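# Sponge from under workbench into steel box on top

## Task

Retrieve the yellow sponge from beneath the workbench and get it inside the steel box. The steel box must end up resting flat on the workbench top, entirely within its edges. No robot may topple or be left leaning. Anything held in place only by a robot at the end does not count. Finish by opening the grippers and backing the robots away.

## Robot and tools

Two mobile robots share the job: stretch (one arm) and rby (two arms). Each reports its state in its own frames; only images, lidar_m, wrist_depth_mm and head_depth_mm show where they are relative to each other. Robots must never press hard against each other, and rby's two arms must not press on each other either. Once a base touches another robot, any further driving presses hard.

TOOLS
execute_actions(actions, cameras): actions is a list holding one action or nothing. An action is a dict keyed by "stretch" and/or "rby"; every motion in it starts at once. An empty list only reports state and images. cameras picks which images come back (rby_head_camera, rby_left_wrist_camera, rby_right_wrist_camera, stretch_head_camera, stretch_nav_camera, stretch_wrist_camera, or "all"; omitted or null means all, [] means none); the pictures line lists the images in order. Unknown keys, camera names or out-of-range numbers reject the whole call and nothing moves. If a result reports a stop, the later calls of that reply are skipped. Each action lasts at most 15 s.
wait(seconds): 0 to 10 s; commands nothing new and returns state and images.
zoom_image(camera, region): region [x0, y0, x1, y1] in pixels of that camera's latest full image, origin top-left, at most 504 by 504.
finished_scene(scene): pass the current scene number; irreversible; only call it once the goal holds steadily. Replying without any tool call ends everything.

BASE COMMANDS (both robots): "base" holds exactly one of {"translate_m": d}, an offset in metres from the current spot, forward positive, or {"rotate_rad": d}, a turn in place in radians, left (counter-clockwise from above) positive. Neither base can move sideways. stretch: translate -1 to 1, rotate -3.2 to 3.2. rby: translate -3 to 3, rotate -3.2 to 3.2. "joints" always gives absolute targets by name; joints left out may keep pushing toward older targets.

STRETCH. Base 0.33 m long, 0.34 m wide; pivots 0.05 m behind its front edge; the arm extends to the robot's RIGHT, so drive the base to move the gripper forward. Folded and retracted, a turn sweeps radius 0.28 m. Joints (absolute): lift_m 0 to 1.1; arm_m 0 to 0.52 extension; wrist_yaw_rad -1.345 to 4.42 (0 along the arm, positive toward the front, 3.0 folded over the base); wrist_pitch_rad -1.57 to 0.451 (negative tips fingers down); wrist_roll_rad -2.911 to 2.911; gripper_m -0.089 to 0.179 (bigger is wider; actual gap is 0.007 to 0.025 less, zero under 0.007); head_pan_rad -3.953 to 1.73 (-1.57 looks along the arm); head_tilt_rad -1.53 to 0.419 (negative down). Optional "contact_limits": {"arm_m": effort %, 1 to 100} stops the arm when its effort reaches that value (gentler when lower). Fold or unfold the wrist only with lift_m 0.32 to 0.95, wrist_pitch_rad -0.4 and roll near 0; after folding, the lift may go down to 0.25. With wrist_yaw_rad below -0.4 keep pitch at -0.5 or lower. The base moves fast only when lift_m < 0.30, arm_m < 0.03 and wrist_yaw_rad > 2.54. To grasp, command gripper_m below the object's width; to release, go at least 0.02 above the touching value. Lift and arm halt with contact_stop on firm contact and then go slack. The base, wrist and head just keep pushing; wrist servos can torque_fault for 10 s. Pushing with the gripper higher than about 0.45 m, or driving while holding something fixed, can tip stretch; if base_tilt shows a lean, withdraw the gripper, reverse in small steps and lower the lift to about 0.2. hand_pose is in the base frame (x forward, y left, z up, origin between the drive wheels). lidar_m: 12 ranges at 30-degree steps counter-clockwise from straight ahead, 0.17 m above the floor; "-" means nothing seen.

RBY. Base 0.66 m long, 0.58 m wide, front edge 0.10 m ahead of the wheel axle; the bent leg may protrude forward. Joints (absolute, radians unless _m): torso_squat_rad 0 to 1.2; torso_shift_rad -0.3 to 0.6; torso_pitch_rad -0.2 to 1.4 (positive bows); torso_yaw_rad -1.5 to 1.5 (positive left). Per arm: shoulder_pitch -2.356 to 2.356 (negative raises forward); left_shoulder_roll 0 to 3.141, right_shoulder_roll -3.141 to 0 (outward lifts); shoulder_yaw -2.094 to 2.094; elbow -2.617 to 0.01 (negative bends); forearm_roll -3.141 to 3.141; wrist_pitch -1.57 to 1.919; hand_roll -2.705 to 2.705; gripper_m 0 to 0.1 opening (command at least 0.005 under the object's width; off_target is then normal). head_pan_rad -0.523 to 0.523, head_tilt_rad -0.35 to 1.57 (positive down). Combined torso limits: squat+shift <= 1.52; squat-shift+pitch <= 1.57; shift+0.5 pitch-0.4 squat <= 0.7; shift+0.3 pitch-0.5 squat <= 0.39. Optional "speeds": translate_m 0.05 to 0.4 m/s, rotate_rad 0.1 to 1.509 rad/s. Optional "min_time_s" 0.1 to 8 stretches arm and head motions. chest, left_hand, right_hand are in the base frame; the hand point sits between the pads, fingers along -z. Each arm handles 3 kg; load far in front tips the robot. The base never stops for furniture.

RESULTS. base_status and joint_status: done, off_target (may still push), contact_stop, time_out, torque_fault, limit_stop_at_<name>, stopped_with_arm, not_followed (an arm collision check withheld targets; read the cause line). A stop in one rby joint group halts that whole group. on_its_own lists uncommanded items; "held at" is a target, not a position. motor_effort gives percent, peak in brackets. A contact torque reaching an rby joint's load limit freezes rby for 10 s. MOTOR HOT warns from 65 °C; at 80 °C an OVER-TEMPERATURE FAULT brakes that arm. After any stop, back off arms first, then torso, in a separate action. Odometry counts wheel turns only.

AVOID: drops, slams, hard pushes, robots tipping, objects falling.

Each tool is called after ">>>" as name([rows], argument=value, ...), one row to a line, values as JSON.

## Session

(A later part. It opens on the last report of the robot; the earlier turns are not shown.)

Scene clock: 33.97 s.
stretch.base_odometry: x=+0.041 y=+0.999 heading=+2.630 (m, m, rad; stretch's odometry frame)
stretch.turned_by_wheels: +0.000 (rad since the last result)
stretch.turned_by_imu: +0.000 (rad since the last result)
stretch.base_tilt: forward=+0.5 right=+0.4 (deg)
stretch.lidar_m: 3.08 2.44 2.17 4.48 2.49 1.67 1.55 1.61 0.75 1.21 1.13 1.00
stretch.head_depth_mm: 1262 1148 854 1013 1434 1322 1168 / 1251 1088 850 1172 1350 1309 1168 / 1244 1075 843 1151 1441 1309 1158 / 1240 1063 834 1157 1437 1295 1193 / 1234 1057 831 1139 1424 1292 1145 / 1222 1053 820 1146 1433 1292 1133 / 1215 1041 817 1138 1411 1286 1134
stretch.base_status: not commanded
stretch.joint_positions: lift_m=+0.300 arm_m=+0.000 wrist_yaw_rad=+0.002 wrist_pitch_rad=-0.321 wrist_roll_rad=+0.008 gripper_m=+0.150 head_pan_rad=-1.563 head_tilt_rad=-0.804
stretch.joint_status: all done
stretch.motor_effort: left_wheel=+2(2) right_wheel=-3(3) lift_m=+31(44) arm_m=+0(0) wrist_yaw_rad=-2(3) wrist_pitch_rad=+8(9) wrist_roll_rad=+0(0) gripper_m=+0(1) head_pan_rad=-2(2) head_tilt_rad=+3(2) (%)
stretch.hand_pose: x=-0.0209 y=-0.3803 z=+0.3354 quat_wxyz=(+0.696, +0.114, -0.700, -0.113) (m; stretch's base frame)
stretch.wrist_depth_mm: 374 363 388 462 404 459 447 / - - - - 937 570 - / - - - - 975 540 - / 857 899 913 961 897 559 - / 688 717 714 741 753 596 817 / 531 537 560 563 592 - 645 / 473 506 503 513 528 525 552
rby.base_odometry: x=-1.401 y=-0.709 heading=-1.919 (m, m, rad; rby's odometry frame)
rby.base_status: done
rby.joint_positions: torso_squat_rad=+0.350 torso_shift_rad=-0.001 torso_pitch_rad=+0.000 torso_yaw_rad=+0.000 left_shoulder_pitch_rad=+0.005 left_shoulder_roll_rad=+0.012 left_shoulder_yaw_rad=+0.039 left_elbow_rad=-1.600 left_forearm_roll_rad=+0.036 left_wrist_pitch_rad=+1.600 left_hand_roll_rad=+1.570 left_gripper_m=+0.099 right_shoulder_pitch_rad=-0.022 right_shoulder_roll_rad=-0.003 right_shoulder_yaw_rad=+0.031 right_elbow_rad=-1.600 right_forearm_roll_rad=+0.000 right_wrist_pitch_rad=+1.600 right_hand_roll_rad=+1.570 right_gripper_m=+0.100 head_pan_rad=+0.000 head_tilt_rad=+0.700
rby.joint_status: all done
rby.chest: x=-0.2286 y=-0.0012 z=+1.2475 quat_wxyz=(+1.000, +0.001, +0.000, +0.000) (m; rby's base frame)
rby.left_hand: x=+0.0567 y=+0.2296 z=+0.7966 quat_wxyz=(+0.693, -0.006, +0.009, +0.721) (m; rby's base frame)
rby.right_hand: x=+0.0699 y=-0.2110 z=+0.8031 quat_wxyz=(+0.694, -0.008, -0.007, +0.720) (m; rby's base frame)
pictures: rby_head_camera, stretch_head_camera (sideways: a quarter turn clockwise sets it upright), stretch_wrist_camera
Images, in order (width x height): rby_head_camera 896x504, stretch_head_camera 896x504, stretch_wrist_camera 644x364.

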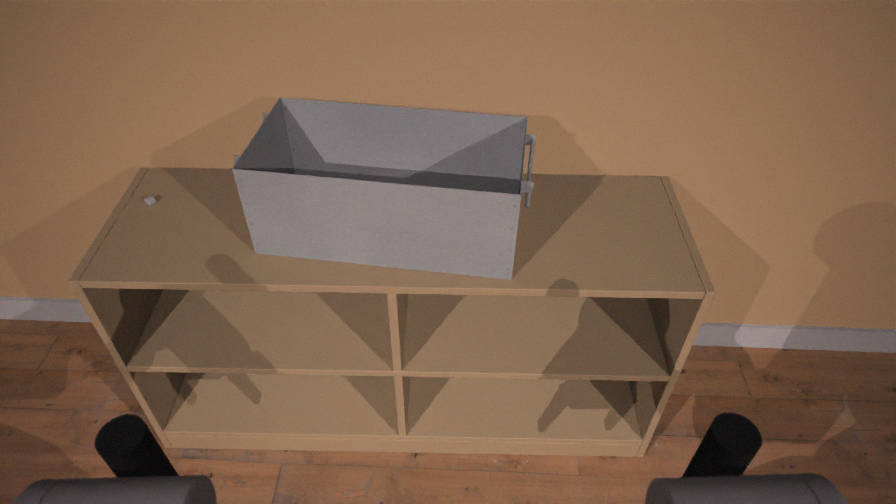

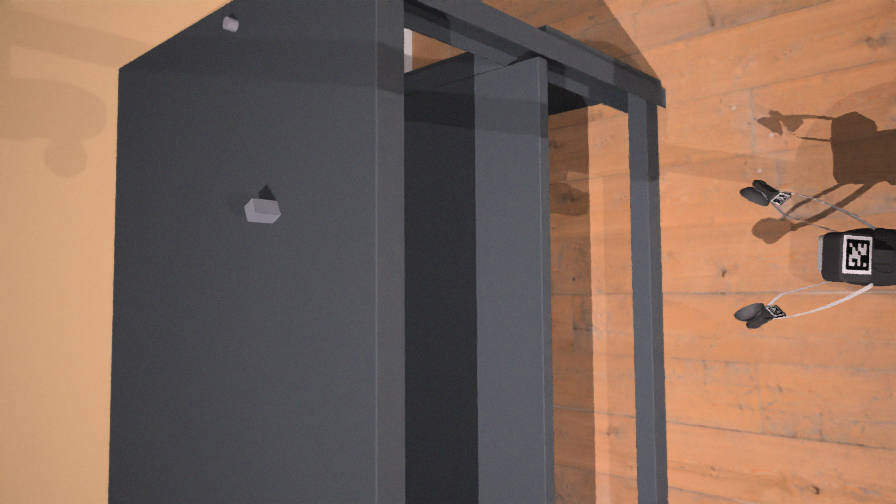

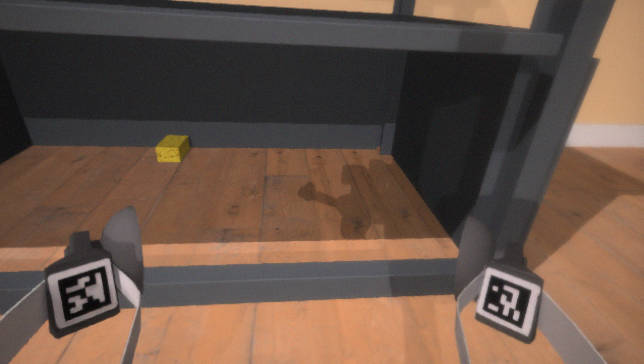

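>>> execute_actions([
  {"stretch":{"base":{"rotate_rad":-0.71},"joints":{"lift_m":0.16}},"rby":{"base":{"rotate_rad":0.9},"joints":{"left_shoulder_pitch_rad":-1.1,"right_shoulder_pitch_rad":-1.1,"left_elbow_rad":-0.5,"right_elbow_rad":-0.5,"torso_squat_rad":0.2}}},
], cameras=[])

>>> execute_actions([
  {"stretch":{"base":{"translate_m":0.54}},"rby":{"base":{"translate_m":0.33}}},
], cameras=[])

>>> execute_actions([
  {"stretch":{"base":{"rotate_rad":0.71},"joints":{"head_tilt_rad":-1.1}},"rby":{"base":{"rotate_rad":-1.05},"joints":{"head_tilt_rad":0.8}}},
], cameras=["rby_head_camera","stretch_head_camera","stretch_wrist_camera"])

Scene clock: 39.07 s.
stretch.base_odometry: x=+0.041 y=+0.999 heading=+1.920 (m, m, rad; stretch's odometry frame)
stretch.turned_by_wheels: -0.710 (rad since the last result)
stretch.turned_by_imu: -0.700 (rad since the last result)
stretch.base_tilt: forward=+0.6 right=+0.5 (deg)
stretch.lidar_m: 0.99 1.35 2.99 2.10 4.51 3.22 1.84 1.57 1.56 0.75 0.75 1.34
stretch.head_depth_mm: 1574 1711 1915 1812 1517 1323 1168 / 1706 1885 2066 1785 1517 1317 1165 / 1825 2074 2192 1785 1504 1321 1148 / 1717 2002 2135 1765 1492 1302 1165 / 1584 1801 2016 1760 1462 1297 1144 / 1455 1642 871 1078 1394 1297 1143 / 1357 1459 821 1157 1394 1260 1138
stretch.base_status: done
stretch.joint_positions: lift_m=+0.160 arm_m=+0.000 wrist_yaw_rad=+0.002 wrist_pitch_rad=-0.320 wrist_roll_rad=+0.008 gripper_m=+0.150 head_pan_rad=-1.563 head_tilt_rad=-0.804
stretch.joint_status: all done
stretch.motor_effort: left_wheel=+2(6) right_wheel=-3(5) lift_m=+30(31) arm_m=-1(0) wrist_yaw_rad=-1(2) wrist_pitch_rad=+7(7) wrist_roll_rad=+0(0) gripper_m=+0(1) head_pan_rad=-2(3) head_tilt_rad=+2(2) (%)
stretch.hand_pose: x=-0.0211 y=-0.3804 z=+0.1956 quat_wxyz=(+0.696, +0.113, -0.700, -0.113) (m; stretch's base frame)
stretch.wrist_depth_mm: 841 473 - - - - - / 851 499 - - - - - / 797 563 869 896 950 - - / 596 549 626 645 682 694 711 / 436 498 505 512 530 558 551 / - 402 409 417 422 - 440 / 325 344 349 351 360 354 379
rby.base_odometry: x=-1.401 y=-0.708 heading=-1.020 (m, m, rad; rby's odometry frame)
rby.base_status: done
rby.joint_positions: torso_squat_rad=+0.200 torso_shift_rad=-0.001 torso_pitch_rad=+0.000 torso_yaw_rad=+0.000 left_shoulder_pitch_rad=-1.100 left_shoulder_roll_rad=+0.012 left_shoulder_yaw_rad=+0.039 left_elbow_rad=-0.500 left_forearm_roll_rad=+0.036 left_wrist_pitch_rad=+1.600 left_hand_roll_rad=+1.570 left_gripper_m=+0.099 right_shoulder_pitch_rad=-1.100 right_shoulder_roll_rad=-0.003 right_shoulder_yaw_rad=+0.031 right_elbow_rad=-0.500 right_forearm_roll_rad=+0.000 right_wrist_pitch_rad=+1.600 right_hand_roll_rad=+1.570 right_gripper_m=+0.100 head_pan_rad=+0.000 head_tilt_rad=+0.700
rby.joint_status: all done
rby.chest: x=-0.2286 y=-0.0012 z=+1.2760 quat_wxyz=(+1.000, +0.001, +0.000, +0.000) (m; rby's base frame)
rby.left_hand: x=+0.2541 y=+0.1308 z=+0.9691 quat_wxyz=(+0.796, +0.065, -0.023, +0.601) (m; rby's base frame)
rby.right_hand: x=+0.2562 y=-0.1402 z=+0.9695 quat_wxyz=(+0.582, -0.058, +0.093, +0.806) (m; rby's base frame)
pictures: none
No camera images: the call's "cameras" was empty. Leave "cameras" out to get every camera's image.

Scene clock: 45.60 s.
stretch.base_odometry: x=-0.144 y=+1.507 heading=+1.920 (m, m, rad; stretch's odometry frame)
stretch.turned_by_wheels: +0.000 (rad since the last result)
stretch.turned_by_imu: +0.002 (rad since the last result)
stretch.base_tilt: forward=+0.7 right=+0.1 (deg)
stretch.lidar_m: 0.46 0.60 2.70 2.48 4.87 4.00 2.25 1.95 0.80 0.91 0.96 0.70
stretch.head_depth_mm: 1710 2063 856 1006 1483 1324 1167 / 1513 1766 846 712 1087 1310 1163 / 1365 1454 842 692 965 1272 1148 / 1235 1065 834 687 599 917 1162 / 1136 1054 828 681 580 838 1101 / 1053 1047 822 678 574 520 799 / 972 1020 817 673 571 499 747
stretch.base_status: done
stretch.joint_positions: lift_m=+0.160 arm_m=+0.000 wrist_yaw_rad=+0.002 wrist_pitch_rad=-0.320 wrist_roll_rad=+0.008 gripper_m=+0.150 head_pan_rad=-1.563 head_tilt_rad=-0.804
stretch.joint_status: not commanded
stretch.motor_effort: left_wheel=+2(6) right_wheel=-3(3) lift_m=+30(31) arm_m=+0(1) wrist_yaw_rad=-3(2) wrist_pitch_rad=+7(7) wrist_roll_rad=+0(0) gripper_m=+1(1) head_pan_rad=-2(2) head_tilt_rad=+2(3) (%)
stretch.hand_pose: x=-0.0211 y=-0.3804 z=+0.1956 quat_wxyz=(+0.696, +0.113, -0.700, -0.113) (m; stretch's base frame)
stretch.wrist_depth_mm: 613 706 814 746 602 500 - / 626 732 886 793 621 516 - / 647 744 854 801 667 576 - / 617 615 638 669 649 595 734 / 483 499 498 508 477 541 549 / - 400 408 413 400 - 448 / 331 340 345 305 356 353 377
rby.base_odometry: x=-1.228 y=-0.989 heading=-1.019 (m, m, rad; rby's odometry frame)
rby.base_status: done
rby.joint_positions: torso_squat_rad=+0.200 torso_shift_rad=-0.001 torso_pitch_rad=+0.000 torso_yaw_rad=+0.000 left_shoulder_pitch_rad=-1.100 left_shoulder_roll_rad=+0.012 left_shoulder_yaw_rad=+0.039 left_elbow_rad=-0.500 left_forearm_roll_rad=+0.036 left_wrist_pitch_rad=+1.600 left_hand_roll_rad=+1.570 left_gripper_m=+0.099 right_shoulder_pitch_rad=-1.100 right_shoulder_roll_rad=-0.003 right_shoulder_yaw_rad=+0.031 right_elbow_rad=-0.500 right_forearm_roll_rad=+0.000 right_wrist_pitch_rad=+1.600 right_hand_roll_rad=+1.570 right_gripper_m=+0.100 head_pan_rad=+0.000 head_tilt_rad=+0.700
rby.joint_status: not commanded
rby.chest: x=-0.2286 y=-0.0012 z=+1.2760 quat_wxyz=(+1.000, +0.001, +0.000, +0.000) (m; rby's base frame)
rby.left_hand: x=+0.2541 y=+0.1308 z=+0.9690 quat_wxyz=(+0.796, +0.065, -0.023, +0.601) (m; rby's base frame)
rby.right_hand: x=+0.2562 y=-0.1402 z=+0.9695 quat_wxyz=(+0.582, -0.058, +0.093, +0.806) (m; rby's base frame)
pictures: none
No camera images: the call's "cameras" was empty. Leave "cameras" out to get every camera's image.

Scene clock: 48.83 s.
stretch.base_odometry: x=-0.144 y=+1.507 heading=+2.630 (m, m, rad; stretch's odometry frame)
stretch.turned_by_wheels: +0.710 (rad since the last result)
stretch.turned_by_imu: +0.702 (rad since the last result)
stretch.base_tilt: forward=+0.7 right=+0.3 (deg)
stretch.lidar_m: 0.87 2.74 2.66 4.85 3.07 2.07 1.95 0.80 1.02 0.96 0.54 0.46
stretch.head_depth_mm: 787 691 613 556 906 1215 1121 / 779 685 609 551 910 1207 1132 / 777 680 608 549 907 1231 - / 770 678 605 547 898 - - / 768 676 602 544 896 1193 1104 / 763 671 600 542 882 1197 1099 / 757 669 595 539 864 1185 1098
stretch.base_status: done
stretch.joint_positions: lift_m=+0.160 arm_m=+0.000 wrist_yaw_rad=+0.002 wrist_pitch_rad=-0.320 wrist_roll_rad=+0.008 gripper_m=+0.150 head_pan_rad=-1.563 head_tilt_rad=-1.087
stretch.joint_status: all done
stretch.motor_effort: left_wheel=-2(6) right_wheel=+2(5) lift_m=+31(31) arm_m=+0(1) wrist_yaw_rad=-2(3) wrist_pitch_rad=+7(7) wrist_roll_rad=+1(0) gripper_m=+0(1) head_pan_rad=-2(2) head_tilt_rad=-9(37) (%)
stretch.hand_pose: x=-0.0211 y=-0.3804 z=+0.1956 quat_wxyz=(+0.696, +0.113, -0.700, -0.113) (m; stretch's base frame)
stretch.wrist_depth_mm: 579 605 641 644 665 666 714 / 587 658 677 703 717 743 746 / 592 690 720 742 754 801 793 / 580 625 636 656 691 697 737 / 489 498 487 506 525 552 551 / - 402 404 423 426 - 448 / 332 338 349 348 357 358 374
rby.base_odometry: x=-1.228 y=-0.989 heading=-2.069 (m, m, rad; rby's odometry frame)
rby.base_status: done
rby.joint_positions: torso_squat_rad=+0.200 torso_shift_rad=-0.001 torso_pitch_rad=+0.000 torso_yaw_rad=+0.000 left_shoulder_pitch_rad=-1.100 left_shoulder_roll_rad=+0.012 left_shoulder_yaw_rad=+0.039 left_elbow_rad=-0.500 left_forearm_roll_rad=+0.036 left_wrist_pitch_rad=+1.600 left_hand_roll_rad=+1.570 left_gripper_m=+0.099 right_shoulder_pitch_rad=-1.100 right_shoulder_roll_rad=-0.003 right_shoulder_yaw_rad=+0.031 right_elbow_rad=-0.500 right_forearm_roll_rad=+0.000 right_wrist_pitch_rad=+1.600 right_hand_roll_rad=+1.570 right_gripper_m=+0.100 head_pan_rad=+0.000 head_tilt_rad=+0.800
rby.joint_status: all done
rby.chest: x=-0.2286 y=-0.0011 z=+1.2760 quat_wxyz=(+1.000, +0.001, +0.000, +0.000) (m; rby's base frame)
rby.left_hand: x=+0.2541 y=+0.1308 z=+0.9690 quat_wxyz=(+0.796, +0.065, -0.023, +0.601) (m; rby's base frame)
rby.right_hand: x=+0.2562 y=-0.1402 z=+0.9695 quat_wxyz=(+0.582, -0.058, +0.093, +0.806) (m; rby's base frame)
pictures: rby_head_camera, stretch_head_camera (sideways: a quarter turn clockwise sets it upright), stretch_wrist_camera
Images, in order (width x height): rby_head_camera 896x504, stretch_head_camera 896x504, stretch_wrist_camera 644x364.

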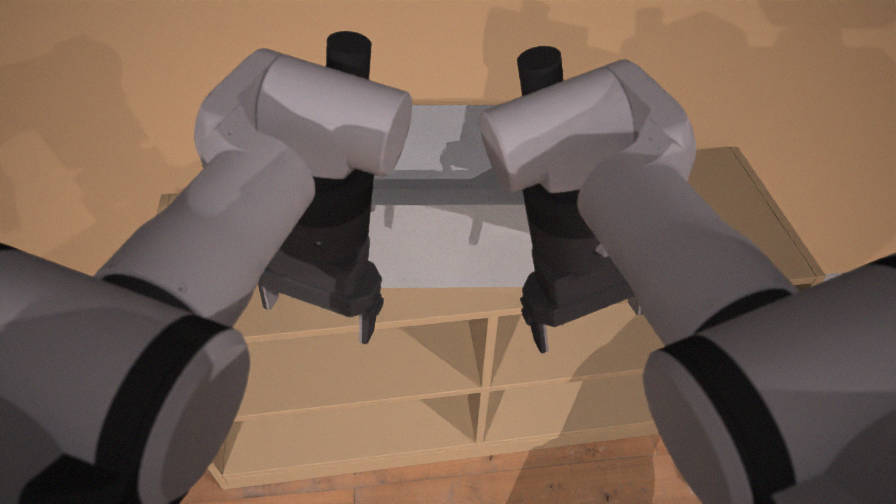

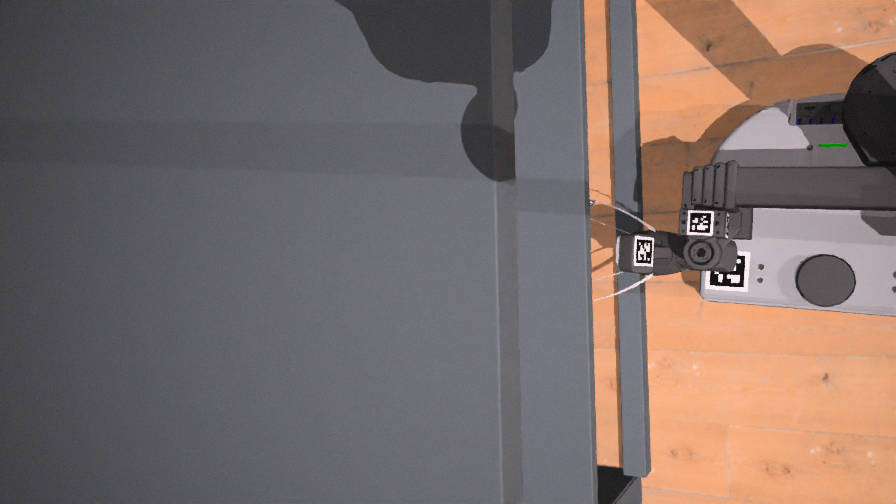

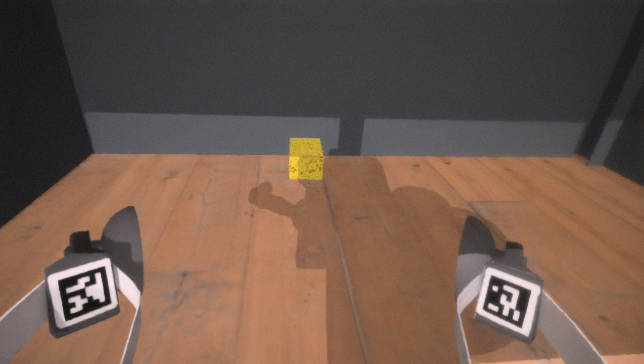

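>>> execute_actions([
  {"stretch":{"joints":{"arm_m":0.36,"wrist_pitch_rad":-0.5,"lift_m":0.14}},"rby":{"joints":{"left_shoulder_roll_rad":0.3,"right_shoulder_roll_rad":-0.3}}},
], cameras=["rby_head_camera","stretch_wrist_camera"])

Scene clock: 53.17 s.
stretch.base_odometry: x=-0.144 y=+1.507 heading=+2.630 (m, m, rad; stretch's odometry frame)
stretch.turned_by_wheels: +0.000 (rad since the last result)
stretch.turned_by_imu: +0.001 (rad since the last result)
stretch.base_tilt: forward=+0.7 right=+0.4 (deg)
stretch.lidar_m: 0.87 2.74 2.65 4.87 3.07 2.07 1.95 0.80 1.02 0.95 0.54 0.46
stretch.head_depth_mm: 782 687 616 554 911 1212 1113 / 783 684 610 551 911 1203 1128 / 774 679 608 548 897 1215 - / 767 678 606 547 900 1222 - / 765 675 603 543 896 1203 1095 / 760 669 599 541 882 1193 1095 / 758 668 596 540 868 1184 1092
stretch.base_status: not commanded
stretch.joint_positions: lift_m=+0.140 arm_m=+0.360 wrist_yaw_rad=+0.001 wrist_pitch_rad=-0.513 wrist_roll_rad=+0.008 gripper_m=+0.150 head_pan_rad=-1.563 head_tilt_rad=-1.087
stretch.joint_status: all done
stretch.motor_effort: left_wheel=-2(2) right_wheel=+2(2) lift_m=+31(32) arm_m=+4(4) wrist_yaw_rad=-2(1) wrist_pitch_rad=+4(5) wrist_roll_rad=+0(0) gripper_m=+0(0) head_pan_rad=-3(3) head_tilt_rad=-8(9) (%)
stretch.hand_pose: x=-0.0212 y=-0.7162 z=+0.1324 quat_wxyz=(+0.682, +0.179, -0.686, -0.180) (m; stretch's base frame)
stretch.wrist_depth_mm: 310 318 323 335 337 343 360 / 338 343 351 361 375 382 396 / 369 386 390 400 416 422 436 / 393 400 404 373 429 439 455 / 338 347 346 339 361 380 384 / - 296 301 308 312 - 323 / 251 262 263 270 275 272 285
rby.base_odometry: x=-1.228 y=-0.989 heading=-2.069 (m, m, rad; rby's odometry frame)
rby.base_status: not commanded
rby.joint_positions: torso_squat_rad=+0.200 torso_shift_rad=-0.001 torso_pitch_rad=+0.000 torso_yaw_rad=+0.000 left_shoulder_pitch_rad=-1.100 left_shoulder_roll_rad=+0.300 left_shoulder_yaw_rad=+0.039 left_elbow_rad=-0.500 left_forearm_roll_rad=+0.036 left_wrist_pitch_rad=+1.600 left_hand_roll_rad=+1.570 left_gripper_m=+0.099 right_shoulder_pitch_rad=-1.100 right_shoulder_roll_rad=-0.300 right_shoulder_yaw_rad=+0.031 right_elbow_rad=-0.500 right_forearm_roll_rad=+0.000 right_wrist_pitch_rad=+1.600 right_hand_roll_rad=+1.570 right_gripper_m=+0.100 head_pan_rad=+0.000 head_tilt_rad=+0.800
rby.joint_status: all done
rby.chest: x=-0.2286 y=-0.0012 z=+1.2760 quat_wxyz=(+1.000, +0.001, +0.000, +0.000) (m; rby's base frame)
rby.left_hand: x=+0.2873 y=+0.3001 z=+1.0130 quat_wxyz=(+0.711, +0.093, -0.089, +0.692) (m; rby's base frame)
rby.right_hand: x=+0.2876 y=-0.3148 z=+1.0157 quat_wxyz=(+0.676, -0.121, +0.128, +0.716) (m; rby's base frame)
pictures: rby_head_camera, stretch_wrist_camera
Images, in order (width x height): rby_head_camera 896x504, stretch_wrist_camera 644x364.

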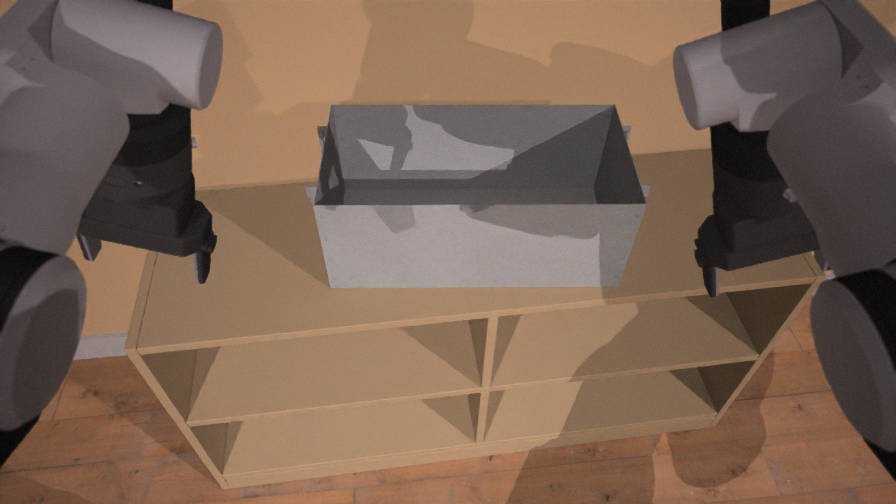

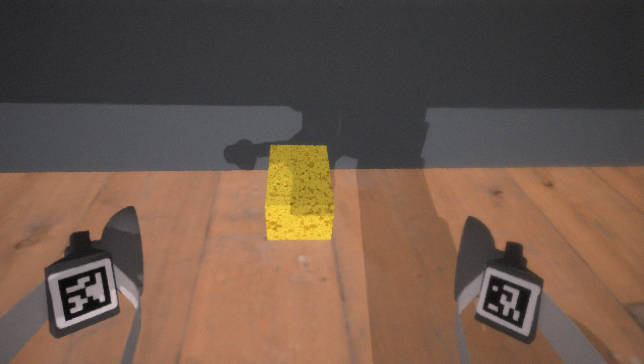

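>>> execute_actions([
  {"stretch":{"joints":{"arm_m":0.45,"lift_m":0.045}},"rby":{"joints":{"left_forearm_roll_rad":0.3,"right_forearm_roll_rad":-0.26,"left_shoulder_roll_rad":0.14,"right_shoulder_roll_rad":-0.3,"torso_shift_rad":0.15}}},
], cameras=["rby_head_camera","stretch_wrist_camera"])

Scene clock: 56.40 s.
stretch.base_odometry: x=-0.144 y=+1.507 heading=+2.630 (m, m, rad; stretch's odometry frame)
stretch.turned_by_wheels: +0.000 (rad since the last result)
stretch.turned_by_imu: +0.000 (rad since the last result)
stretch.base_tilt: forward=+0.6 right=+0.3 (deg)
stretch.lidar_m: 0.87 2.75 2.66 4.87 3.10 2.07 1.95 0.80 1.02 0.96 0.54 0.46
stretch.head_depth_mm: 783 686 614 553 908 1208 1116 / 782 687 610 550 907 1205 1123 / 776 684 608 549 903 1213 - / 769 678 606 546 897 1228 - / 766 674 602 543 896 1202 1105 / 760 670 599 540 884 1190 1096 / 759 671 596 537 867 1191 1094
stretch.base_status: not commanded
stretch.joint_positions: lift_m=+0.045 arm_m=+0.450 wrist_yaw_rad=+0.001 wrist_pitch_rad=-0.513 wrist_roll_rad=+0.008 gripper_m=+0.150 head_pan_rad=-1.563 head_tilt_rad=-1.087
stretch.joint_status: all done
stretch.motor_effort: left_wheel=-2(2) right_wheel=+2(2) lift_m=+31(29) arm_m=+3(4) wrist_yaw_rad=-2(2) wrist_pitch_rad=+5(4) wrist_roll_rad=+0(0) gripper_m=+0(0) head_pan_rad=-3(2) head_tilt_rad=-9(9) (%)
stretch.hand_pose: x=-0.0212 y=-0.8061 z=+0.0373 quat_wxyz=(+0.682, +0.179, -0.686, -0.180) (m; stretch's base frame)
stretch.wrist_depth_mm: 233 235 240 248 253 259 267 / 254 257 264 272 275 286 295 / 277 285 284 250 309 319 329 / 248 254 245 196 277 284 290 / 220 222 212 211 230 244 244 / - 188 191 195 198 - 208 / 161 165 168 171 174 175 183
rby.base_odometry: x=-1.228 y=-0.989 heading=-2.069 (m, m, rad; rby's odometry frame)
rby.base_status: not commanded
rby.joint_positions: torso_squat_rad=+0.200 torso_shift_rad=+0.150 torso_pitch_rad=+0.000 torso_yaw_rad=+0.000 left_shoulder_pitch_rad=-1.100 left_shoulder_roll_rad=+0.140 left_shoulder_yaw_rad=+0.039 left_elbow_rad=-0.500 left_forearm_roll_rad=+0.300 left_wrist_pitch_rad=+1.600 left_hand_roll_rad=+1.570 left_gripper_m=+0.099 right_shoulder_pitch_rad=-1.100 right_shoulder_roll_rad=-0.300 right_shoulder_yaw_rad=+0.031 right_elbow_rad=-0.500 right_forearm_roll_rad=-0.260 right_wrist_pitch_rad=+1.600 right_hand_roll_rad=+1.570 right_gripper_m=+0.100 head_pan_rad=+0.000 head_tilt_rad=+0.800
rby.joint_status: all done
rby.chest: x=-0.1254 y=-0.0012 z=+1.2683 quat_wxyz=(+1.000, +0.001, +0.000, +0.000) (m; rby's base frame)
rby.left_hand: x=+0.3673 y=+0.1456 z=+0.9747 quat_wxyz=(+0.763, -0.007, +0.049, +0.644) (m; rby's base frame)
rby.right_hand: x=+0.3870 y=-0.2565 z=+0.9947 quat_wxyz=(+0.684, -0.026, +0.039, +0.728) (m; rby's base frame)
pictures: rby_head_camera, stretch_wrist_camera
Images, in order (width x height): rby_head_camera 896x504, stretch_wrist_camera 644x364.

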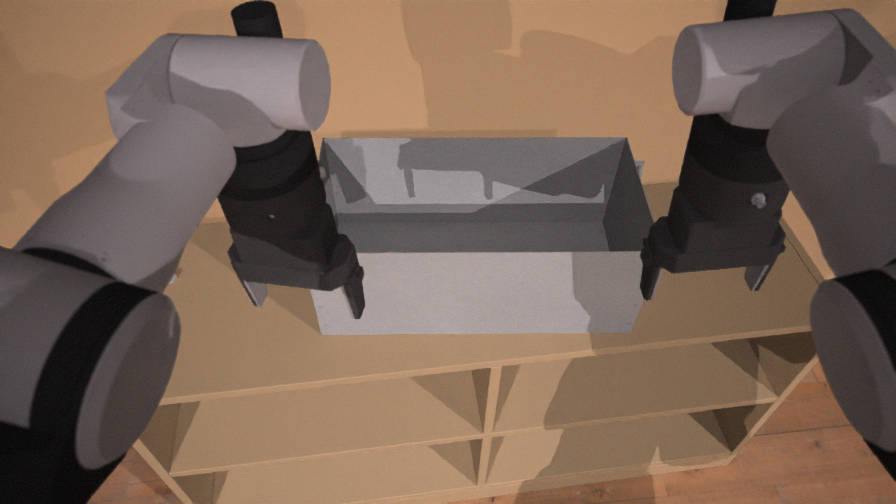

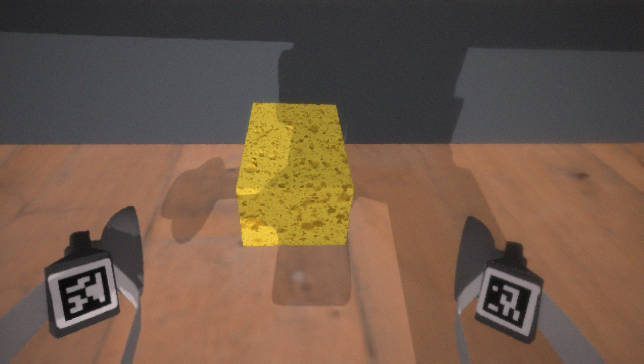

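>>> execute_actions([
  {"stretch":{"joints":{"arm_m":0.52}},"rby":{"base":{"translate_m":0.36,"translate_m":0.36},"speeds":{"translate_m":0.15},"joints":{"left_forearm_roll_rad":0.27,"right_forearm_roll_rad":-0.31,"left_shoulder_roll_rad":0.24,"right_shoulder_roll_rad":-0.37,"left_hand_roll_rad":1.65}}},
], cameras=["rby_head_camera","stretch_wrist_camera","rby_left_wrist_camera","rby_right_wrist_camera"])

Scene clock: 62.60 s.
stretch.base_odometry: x=-0.144 y=+1.507 heading=+2.630 (m, m, rad; stretch's odometry frame)
stretch.turned_by_wheels: +0.000 (rad since the last result)
stretch.turned_by_imu: +0.001 (rad since the last result)
stretch.base_tilt: forward=+0.6 right=+0.3 (deg)
stretch.lidar_m: 0.87 2.74 2.81 4.87 3.09 2.08 1.95 0.80 1.02 0.96 0.54 0.46
stretch.head_depth_mm: 782 686 615 553 914 1207 1120 / 778 685 613 550 906 1208 1131 / 776 683 605 548 899 1221 - / 767 677 606 545 901 1224 - / 770 673 604 545 896 1196 1102 / 762 674 600 542 877 1191 1096 / 758 666 596 538 866 1184 1096
stretch.base_status: not commanded
stretch.joint_positions: lift_m=+0.045 arm_m=+0.519 wrist_yaw_rad=+0.001 wrist_pitch_rad=-0.513 wrist_roll_rad=+0.008 gripper_m=+0.150 head_pan_rad=-1.563 head_tilt_rad=-1.087
stretch.joint_status: all done
stretch.motor_effort: left_wheel=-2(2) right_wheel=+2(2) lift_m=+31(30) arm_m=+3(2) wrist_yaw_rad=-1(1) wrist_pitch_rad=+5(5) wrist_roll_rad=+0(0) gripper_m=+1(1) head_pan_rad=-3(3) head_tilt_rad=-9(9) (%)
stretch.hand_pose: x=-0.0212 y=-0.8759 z=+0.0373 quat_wxyz=(+0.682, +0.179, -0.686, -0.180) (m; stretch's base frame)
stretch.wrist_depth_mm: 170 173 178 180 186 191 196 / 185 190 194 198 205 210 216 / 204 208 214 219 226 233 241 / 226 234 204 200 251 261 272 / 217 218 166 163 230 242 243 / - 189 142 140 199 - 207 / 161 166 152 152 174 173 181
rby.base_odometry: x=-1.399 y=-1.305 heading=-2.065 (m, m, rad; rby's odometry frame)
rby.base_status: translate_m time_out (by the wheels' count: +0.359 of +0.360)
rby.joint_positions: torso_squat_rad=+0.200 torso_shift_rad=+0.150 torso_pitch_rad=+0.000 torso_yaw_rad=+0.000 left_shoulder_pitch_rad=-1.100 left_shoulder_roll_rad=+0.240 left_shoulder_yaw_rad=+0.039 left_elbow_rad=-0.500 left_forearm_roll_rad=+0.270 left_wrist_pitch_rad=+1.600 left_hand_roll_rad=+1.650 left_gripper_m=+0.099 right_shoulder_pitch_rad=-1.100 right_shoulder_roll_rad=-0.370 right_shoulder_yaw_rad=+0.031 right_elbow_rad=-0.500 right_forearm_roll_rad=-0.310 right_wrist_pitch_rad=+1.600 right_hand_roll_rad=+1.570 right_gripper_m=+0.100 head_pan_rad=+0.000 head_tilt_rad=+0.800
rby.joint_status: all done
rby.chest: x=-0.1255 y=-0.0012 z=+1.2683 quat_wxyz=(+1.000, +0.001, +0.000, +0.000) (m; rby's base frame)
rby.left_hand: x=+0.3829 y=+0.2113 z=+0.9880 quat_wxyz=(+0.708, +0.009, +0.010, +0.706) (m; rby's base frame)
rby.right_hand: x=+0.3911 y=-0.2862 z=+1.0063 quat_wxyz=(+0.705, -0.026, +0.027, +0.708) (m; rby's base frame)
pictures: rby_head_camera, rby_left_wrist_camera, rby_right_wrist_camera, stretch_wrist_camera
Images, in order (width x height): rby_head_camera 896x504, rby_left_wrist_camera 644x364, rby_right_wrist_camera 644x364, stretch_wrist_camera 644x364.

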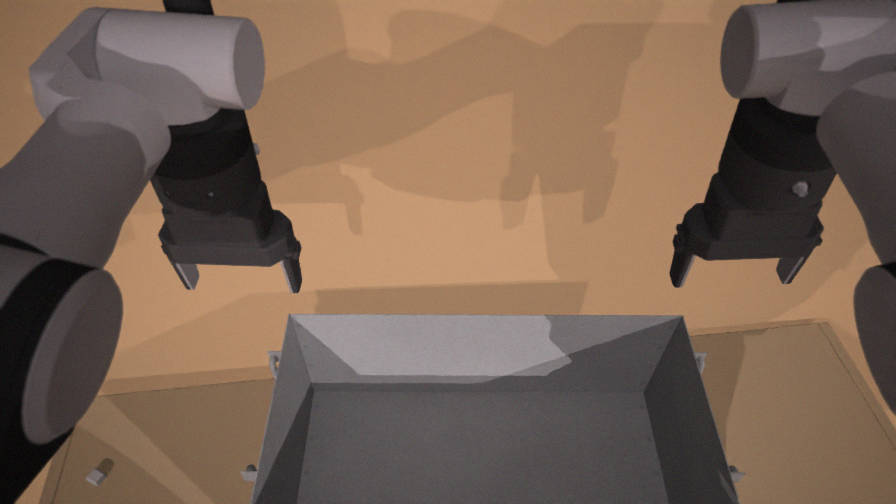

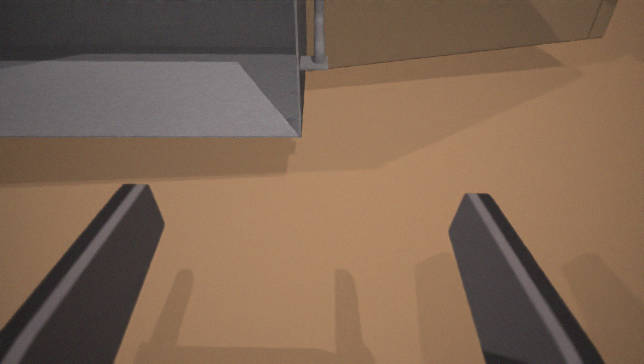

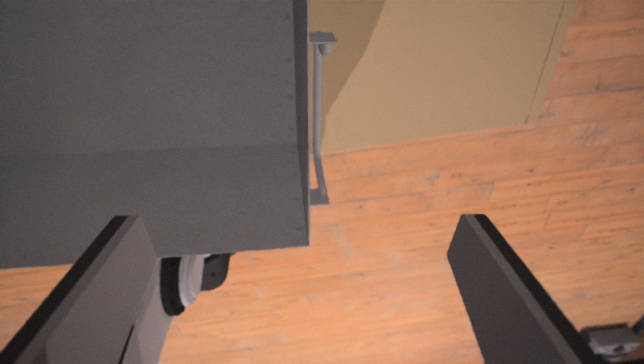

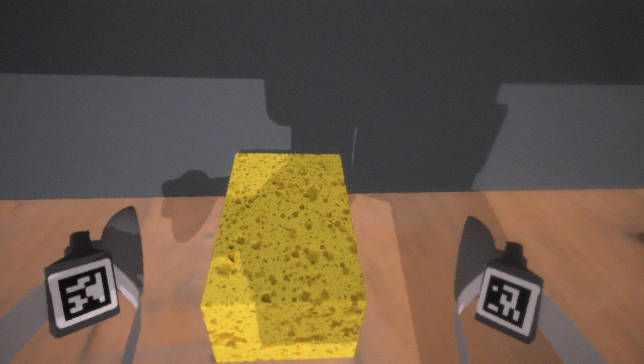

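>>> execute_actions([
  {"stretch":{"joints":{"gripper_m":0.03}},"rby":{"base":{"translate_m":-0.13},"joints":{"left_shoulder_roll_rad":0.26,"right_shoulder_roll_rad":-0.38,"right_forearm_roll_rad":-0.27}}},
], cameras=["rby_head_camera","stretch_wrist_camera","rby_left_wrist_camera","rby_right_wrist_camera"])

Scene clock: 65.70 s.
stretch.base_odometry: x=-0.144 y=+1.507 heading=+2.630 (m, m, rad; stretch's odometry frame)
stretch.turned_by_wheels: +0.000 (rad since the last result)
stretch.turned_by_imu: +0.000 (rad since the last result)
stretch.base_tilt: forward=+0.5 right=+0.3 (deg)
stretch.lidar_m: 0.87 2.74 2.74 4.85 3.09 2.07 1.95 0.80 1.02 0.95 0.54 0.46
stretch.head_depth_mm: 786 687 614 553 911 1213 1114 / 781 683 611 548 906 1206 1124 / 776 682 607 549 898 1224 - / 767 677 605 545 899 1229 - / 770 674 603 544 899 1194 1104 / 761 671 599 541 878 1190 1099 / 756 670 597 540 867 1192 1094
stretch.base_status: not commanded
stretch.joint_positions: lift_m=+0.045 arm_m=+0.519 wrist_yaw_rad=+0.001 wrist_pitch_rad=-0.513 wrist_roll_rad=+0.008 gripper_m=+0.031 head_pan_rad=-1.563 head_tilt_rad=-1.087
stretch.joint_status: all done
stretch.motor_effort: left_wheel=-2(2) right_wheel=+2(2) lift_m=+30(31) arm_m=+3(4) wrist_yaw_rad=-2(2) wrist_pitch_rad=+5(5) wrist_roll_rad=+0(0) gripper_m=-16(100) head_pan_rad=-3(2) head_tilt_rad=-9(9) (%)
stretch.hand_pose: x=-0.0212 y=-0.8758 z=+0.0372 quat_wxyz=(+0.682, +0.180, -0.686, -0.180) (m; stretch's base frame)
stretch.wrist_depth_mm: 171 173 177 181 184 190 196 / 184 189 194 199 204 210 216 / 203 207 215 220 227 234 242 / 226 233 227 195 253 261 268 / 213 216 164 162 237 235 239 / 185 191 138 140 - 202 206 / 166 165 161 153 172 179 181
rby.base_odometry: x=-1.338 y=-1.190 heading=-2.064 (m, m, rad; rby's odometry frame)
rby.base_status: done
rby.joint_positions: torso_squat_rad=+0.200 torso_shift_rad=+0.150 torso_pitch_rad=+0.000 torso_yaw_rad=+0.000 left_shoulder_pitch_rad=-1.100 left_shoulder_roll_rad=+0.260 left_shoulder_yaw_rad=+0.039 left_elbow_rad=-0.500 left_forearm_roll_rad=+0.270 left_wrist_pitch_rad=+1.600 left_hand_roll_rad=+1.650 left_gripper_m=+0.099 right_shoulder_pitch_rad=-1.100 right_shoulder_roll_rad=-0.380 right_shoulder_yaw_rad=+0.031 right_elbow_rad=-0.500 right_forearm_roll_rad=-0.270 right_wrist_pitch_rad=+1.600 right_hand_roll_rad=+1.570 right_gripper_m=+0.100 head_pan_rad=+0.000 head_tilt_rad=+0.800
rby.joint_status: all done
rby.chest: x=-0.1255 y=-0.0012 z=+1.2683 quat_wxyz=(+1.000, +0.001, +0.000, +0.000) (m; rby's base frame)
rby.left_hand: x=+0.3851 y=+0.2231 z=+0.9912 quat_wxyz=(+0.702, +0.010, +0.005, +0.712) (m; rby's base frame)
rby.right_hand: x=+0.3915 y=-0.3012 z=+1.0091 quat_wxyz=(+0.708, -0.043, +0.042, +0.704) (m; rby's base frame)
pictures: rby_head_camera, rby_left_wrist_camera, rby_right_wrist_camera, stretch_wrist_camera
Images, in order (width x height): rby_head_camera 896x504, rby_left_wrist_camera 644x364, rby_right_wrist_camera 644x364, stretch_wrist_camera 644x364.

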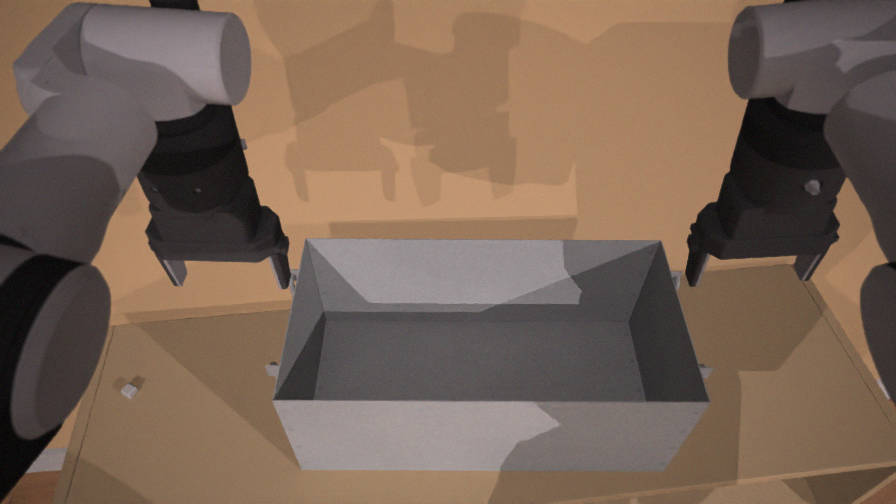

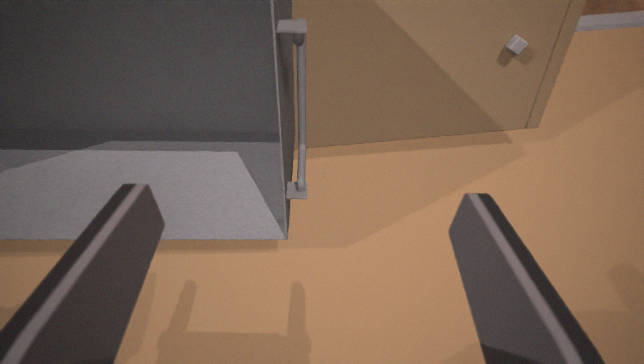

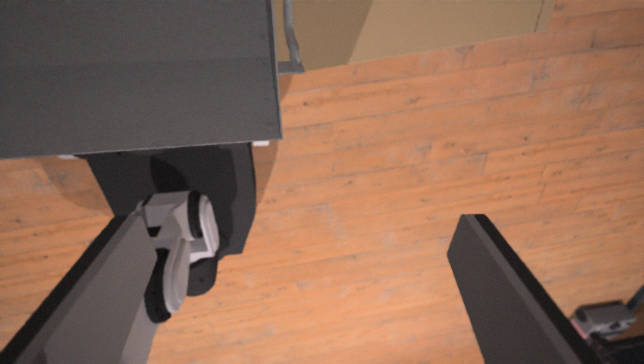

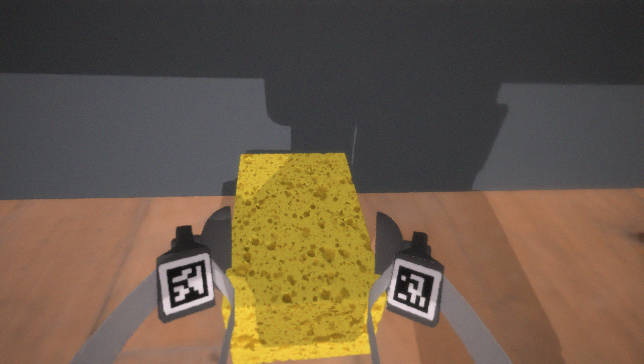

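>>> execute_actions([
  {"stretch":{"joints":{"lift_m":0.12,"arm_m":0.5}},"rby":{"joints":{"torso_squat_rad":0.6}}},
], cameras=["rby_head_camera","stretch_wrist_camera","rby_left_wrist_camera","rby_right_wrist_camera"])

Scene clock: 68.90 s.
stretch.base_odometry: x=-0.144 y=+1.507 heading=+2.630 (m, m, rad; stretch's odometry frame)
stretch.turned_by_wheels: +0.000 (rad since the last result)
stretch.turned_by_imu: +0.000 (rad since the last result)
stretch.base_tilt: forward=+0.5 right=+0.5 (deg)
stretch.lidar_m: 0.87 2.74 2.74 4.83 3.08 2.08 1.95 0.80 1.02 0.96 0.54 0.46
stretch.head_depth_mm: 786 691 615 554 911 1213 1121 / 780 683 611 552 908 1200 1125 / 775 680 607 548 891 1216 - / 771 680 605 545 896 1219 - / 765 676 599 545 895 1189 1106 / 762 671 598 541 879 1192 1097 / 759 668 598 539 867 1185 1095
stretch.base_status: not commanded
stretch.joint_positions: lift_m=+0.120 arm_m=+0.500 wrist_yaw_rad=+0.001 wrist_pitch_rad=-0.514 wrist_roll_rad=+0.008 gripper_m=+0.031 head_pan_rad=-1.563 head_tilt_rad=-1.087
stretch.joint_status: all done
stretch.motor_effort: left_wheel=-2(2) right_wheel=+2(2) lift_m=+52(54) arm_m=-4(4) wrist_yaw_rad=-2(1) wrist_pitch_rad=+5(5) wrist_roll_rad=+0(0) gripper_m=-16(15) head_pan_rad=-3(2) head_tilt_rad=-9(9) (%)
stretch.hand_pose: x=-0.0212 y=-0.8565 z=+0.1113 quat_wxyz=(+0.682, +0.180, -0.686, -0.180) (m; stretch's base frame)
stretch.wrist_depth_mm: 186 191 195 199 204 210 214 / 203 208 213 219 225 231 237 / 225 231 236 242 248 257 263 / 250 255 250 195 281 292 303 / 280 284 163 162 314 323 338 / 269 274 138 139 - 291 296 / 235 236 230 153 247 260 260
rby.base_odometry: x=-1.338 y=-1.190 heading=-2.064 (m, m, rad; rby's odometry frame)
rby.base_status: not commanded
rby.joint_positions: torso_squat_rad=+0.600 torso_shift_rad=+0.150 torso_pitch_rad=+0.000 torso_yaw_rad=+0.000 left_shoulder_pitch_rad=-1.100 left_shoulder_roll_rad=+0.260 left_shoulder_yaw_rad=+0.039 left_elbow_rad=-0.500 left_forearm_roll_rad=+0.270 left_wrist_pitch_rad=+1.600 left_hand_roll_rad=+1.650 left_gripper_m=+0.099 right_shoulder_pitch_rad=-1.100 right_shoulder_roll_rad=-0.380 right_shoulder_yaw_rad=+0.031 right_elbow_rad=-0.500 right_forearm_roll_rad=-0.270 right_wrist_pitch_rad=+1.600 right_hand_roll_rad=+1.570 right_gripper_m=+0.100 head_pan_rad=+0.000 head_tilt_rad=+0.800
rby.joint_status: all done
rby.chest: x=-0.1417 y=-0.0011 z=+1.1612 quat_wxyz=(+1.000, +0.001, +0.000, +0.000) (m; rby's base frame)
rby.left_hand: x=+0.3689 y=+0.2232 z=+0.8841 quat_wxyz=(+0.702, +0.010, +0.005, +0.712) (m; rby's base frame)
rby.right_hand: x=+0.3753 y=-0.3011 z=+0.9020 quat_wxyz=(+0.708, -0.043, +0.042, +0.704) (m; rby's base frame)
pictures: rby_head_camera, rby_left_wrist_camera, rby_right_wrist_camera, stretch_wrist_camera
Images, in order (width x height): rby_head_camera 896x504, rby_left_wrist_camera 644x364, rby_right_wrist_camera 644x364, stretch_wrist_camera 644x364.

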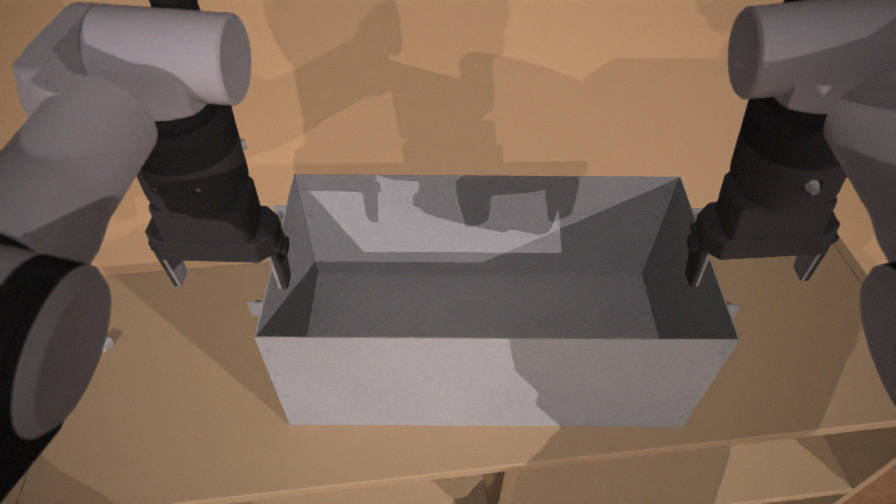

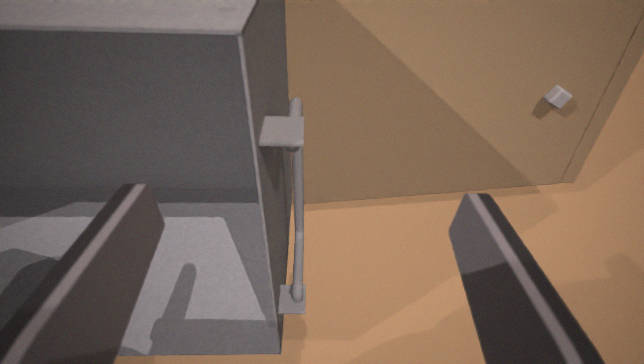

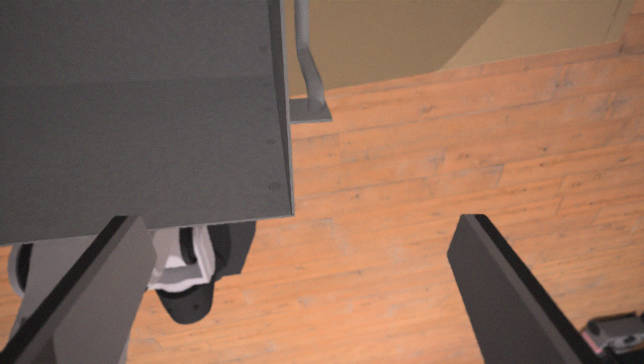

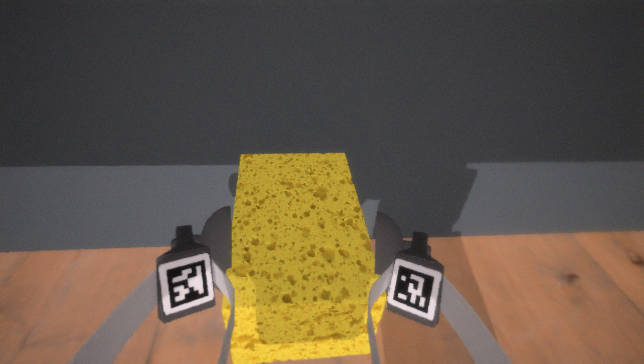

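>>> execute_actions([
  {"stretch":{"joints":{"lift_m":0.14,"arm_m":0.0}},"rby":{"joints":{"torso_squat_rad":0.82}}},
], cameras=["rby_head_camera","stretch_wrist_camera","rby_left_wrist_camera","rby_right_wrist_camera"])

Scene clock: 74.27 s.
stretch.base_odometry: x=-0.144 y=+1.507 heading=+2.630 (m, m, rad; stretch's odometry frame)
stretch.turned_by_wheels: +0.000 (rad since the last result)
stretch.turned_by_imu: +0.001 (rad since the last result)
stretch.base_tilt: forward=+0.8 right=+0.2 (deg)
stretch.lidar_m: 0.87 2.74 2.75 4.86 3.10 2.08 1.95 0.80 1.02 0.96 0.54 0.46
stretch.head_depth_mm: 782 689 613 555 913 1211 1113 / 782 686 612 552 909 1207 1123 / 777 679 608 549 901 1242 - / 770 680 605 548 891 - - / 768 677 602 545 902 1198 1106 / 762 671 598 542 885 1188 1103 / 759 668 597 539 871 1189 1099
stretch.base_status: not commanded
stretch.joint_positions: lift_m=+0.140 arm_m=+0.000 wrist_yaw_rad=+0.001 wrist_pitch_rad=-0.515 wrist_roll_rad=+0.008 gripper_m=+0.031 head_pan_rad=-1.563 head_tilt_rad=-1.087
stretch.joint_status: all done
stretch.motor_effort: left_wheel=-2(2) right_wheel=+2(2) lift_m=+53(56) arm_m=-3(4) wrist_yaw_rad=-1(1) wrist_pitch_rad=+5(5) wrist_roll_rad=+0(0) gripper_m=-15(15) head_pan_rad=-2(2) head_tilt_rad=-9(8) (%)
stretch.hand_pose: x=-0.0212 y=-0.3565 z=+0.1313 quat_wxyz=(+0.682, +0.180, -0.686, -0.180) (m; stretch's base frame)
stretch.wrist_depth_mm: 587 632 663 663 683 709 712 / 564 631 645 667 704 750 740 / 478 491 498 525 537 551 576 / 390 403 382 196 436 443 453 / 332 342 163 163 370 372 380 / 293 304 138 140 - 317 326 / 259 257 251 153 270 281 284
rby.base_odometry: x=-1.338 y=-1.190 heading=-2.064 (m, m, rad; rby's odometry frame)
rby.base_status: not commanded
rby.joint_positions: torso_squat_rad=+0.820 torso_shift_rad=+0.150 torso_pitch_rad=+0.000 torso_yaw_rad=+0.000 left_shoulder_pitch_rad=-1.100 left_shoulder_roll_rad=+0.260 left_shoulder_yaw_rad=+0.039 left_elbow_rad=-0.500 left_forearm_roll_rad=+0.270 left_wrist_pitch_rad=+1.600 left_hand_roll_rad=+1.650 left_gripper_m=+0.099 right_shoulder_pitch_rad=-1.100 right_shoulder_roll_rad=-0.380 right_shoulder_yaw_rad=+0.031 right_elbow_rad=-0.500 right_forearm_roll_rad=-0.270 right_wrist_pitch_rad=+1.600 right_hand_roll_rad=+1.570 right_gripper_m=+0.100 head_pan_rad=+0.000 head_tilt_rad=+0.800
rby.joint_status: all done
rby.chest: x=-0.1567 y=-0.0010 z=+1.0621 quat_wxyz=(+1.000, +0.001, +0.000, +0.000) (m; rby's base frame)
rby.left_hand: x=+0.3539 y=+0.2233 z=+0.7850 quat_wxyz=(+0.702, +0.010, +0.005, +0.712) (m; rby's base frame)
rby.right_hand: x=+0.3603 y=-0.3010 z=+0.8029 quat_wxyz=(+0.708, -0.043, +0.042, +0.704) (m; rby's base frame)
pictures: rby_head_camera, rby_left_wrist_camera, rby_right_wrist_camera, stretch_wrist_camera
Images, in order (width x height): rby_head_camera 896x504, rby_left_wrist_camera 644x364, rby_right_wrist_camera 644x364, stretch_wrist_camera 644x364.

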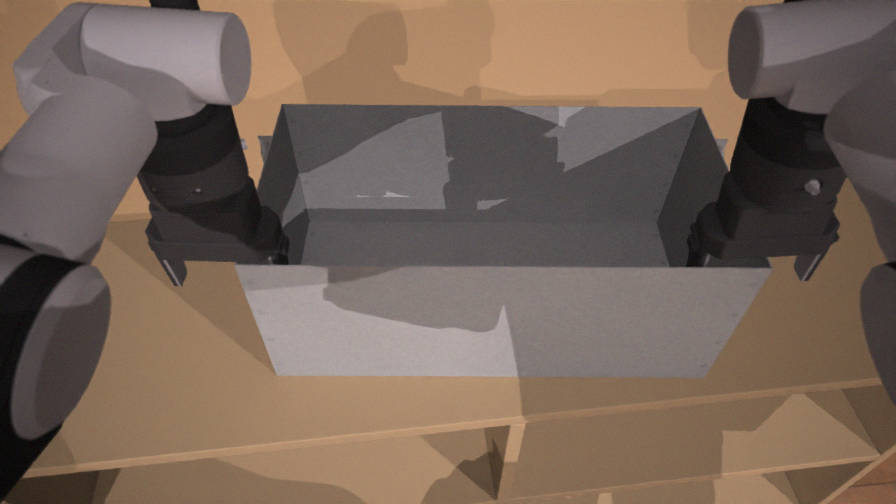

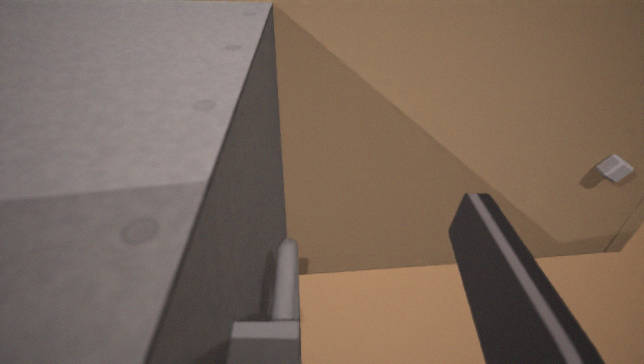

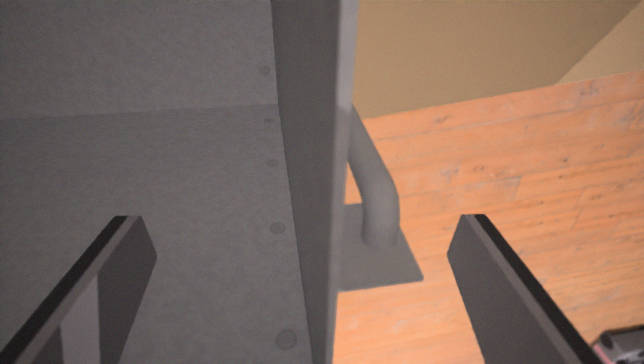

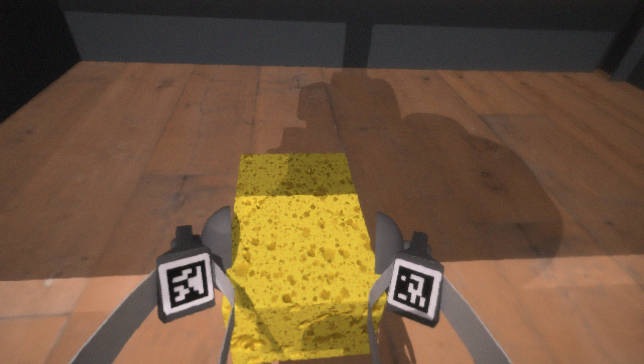

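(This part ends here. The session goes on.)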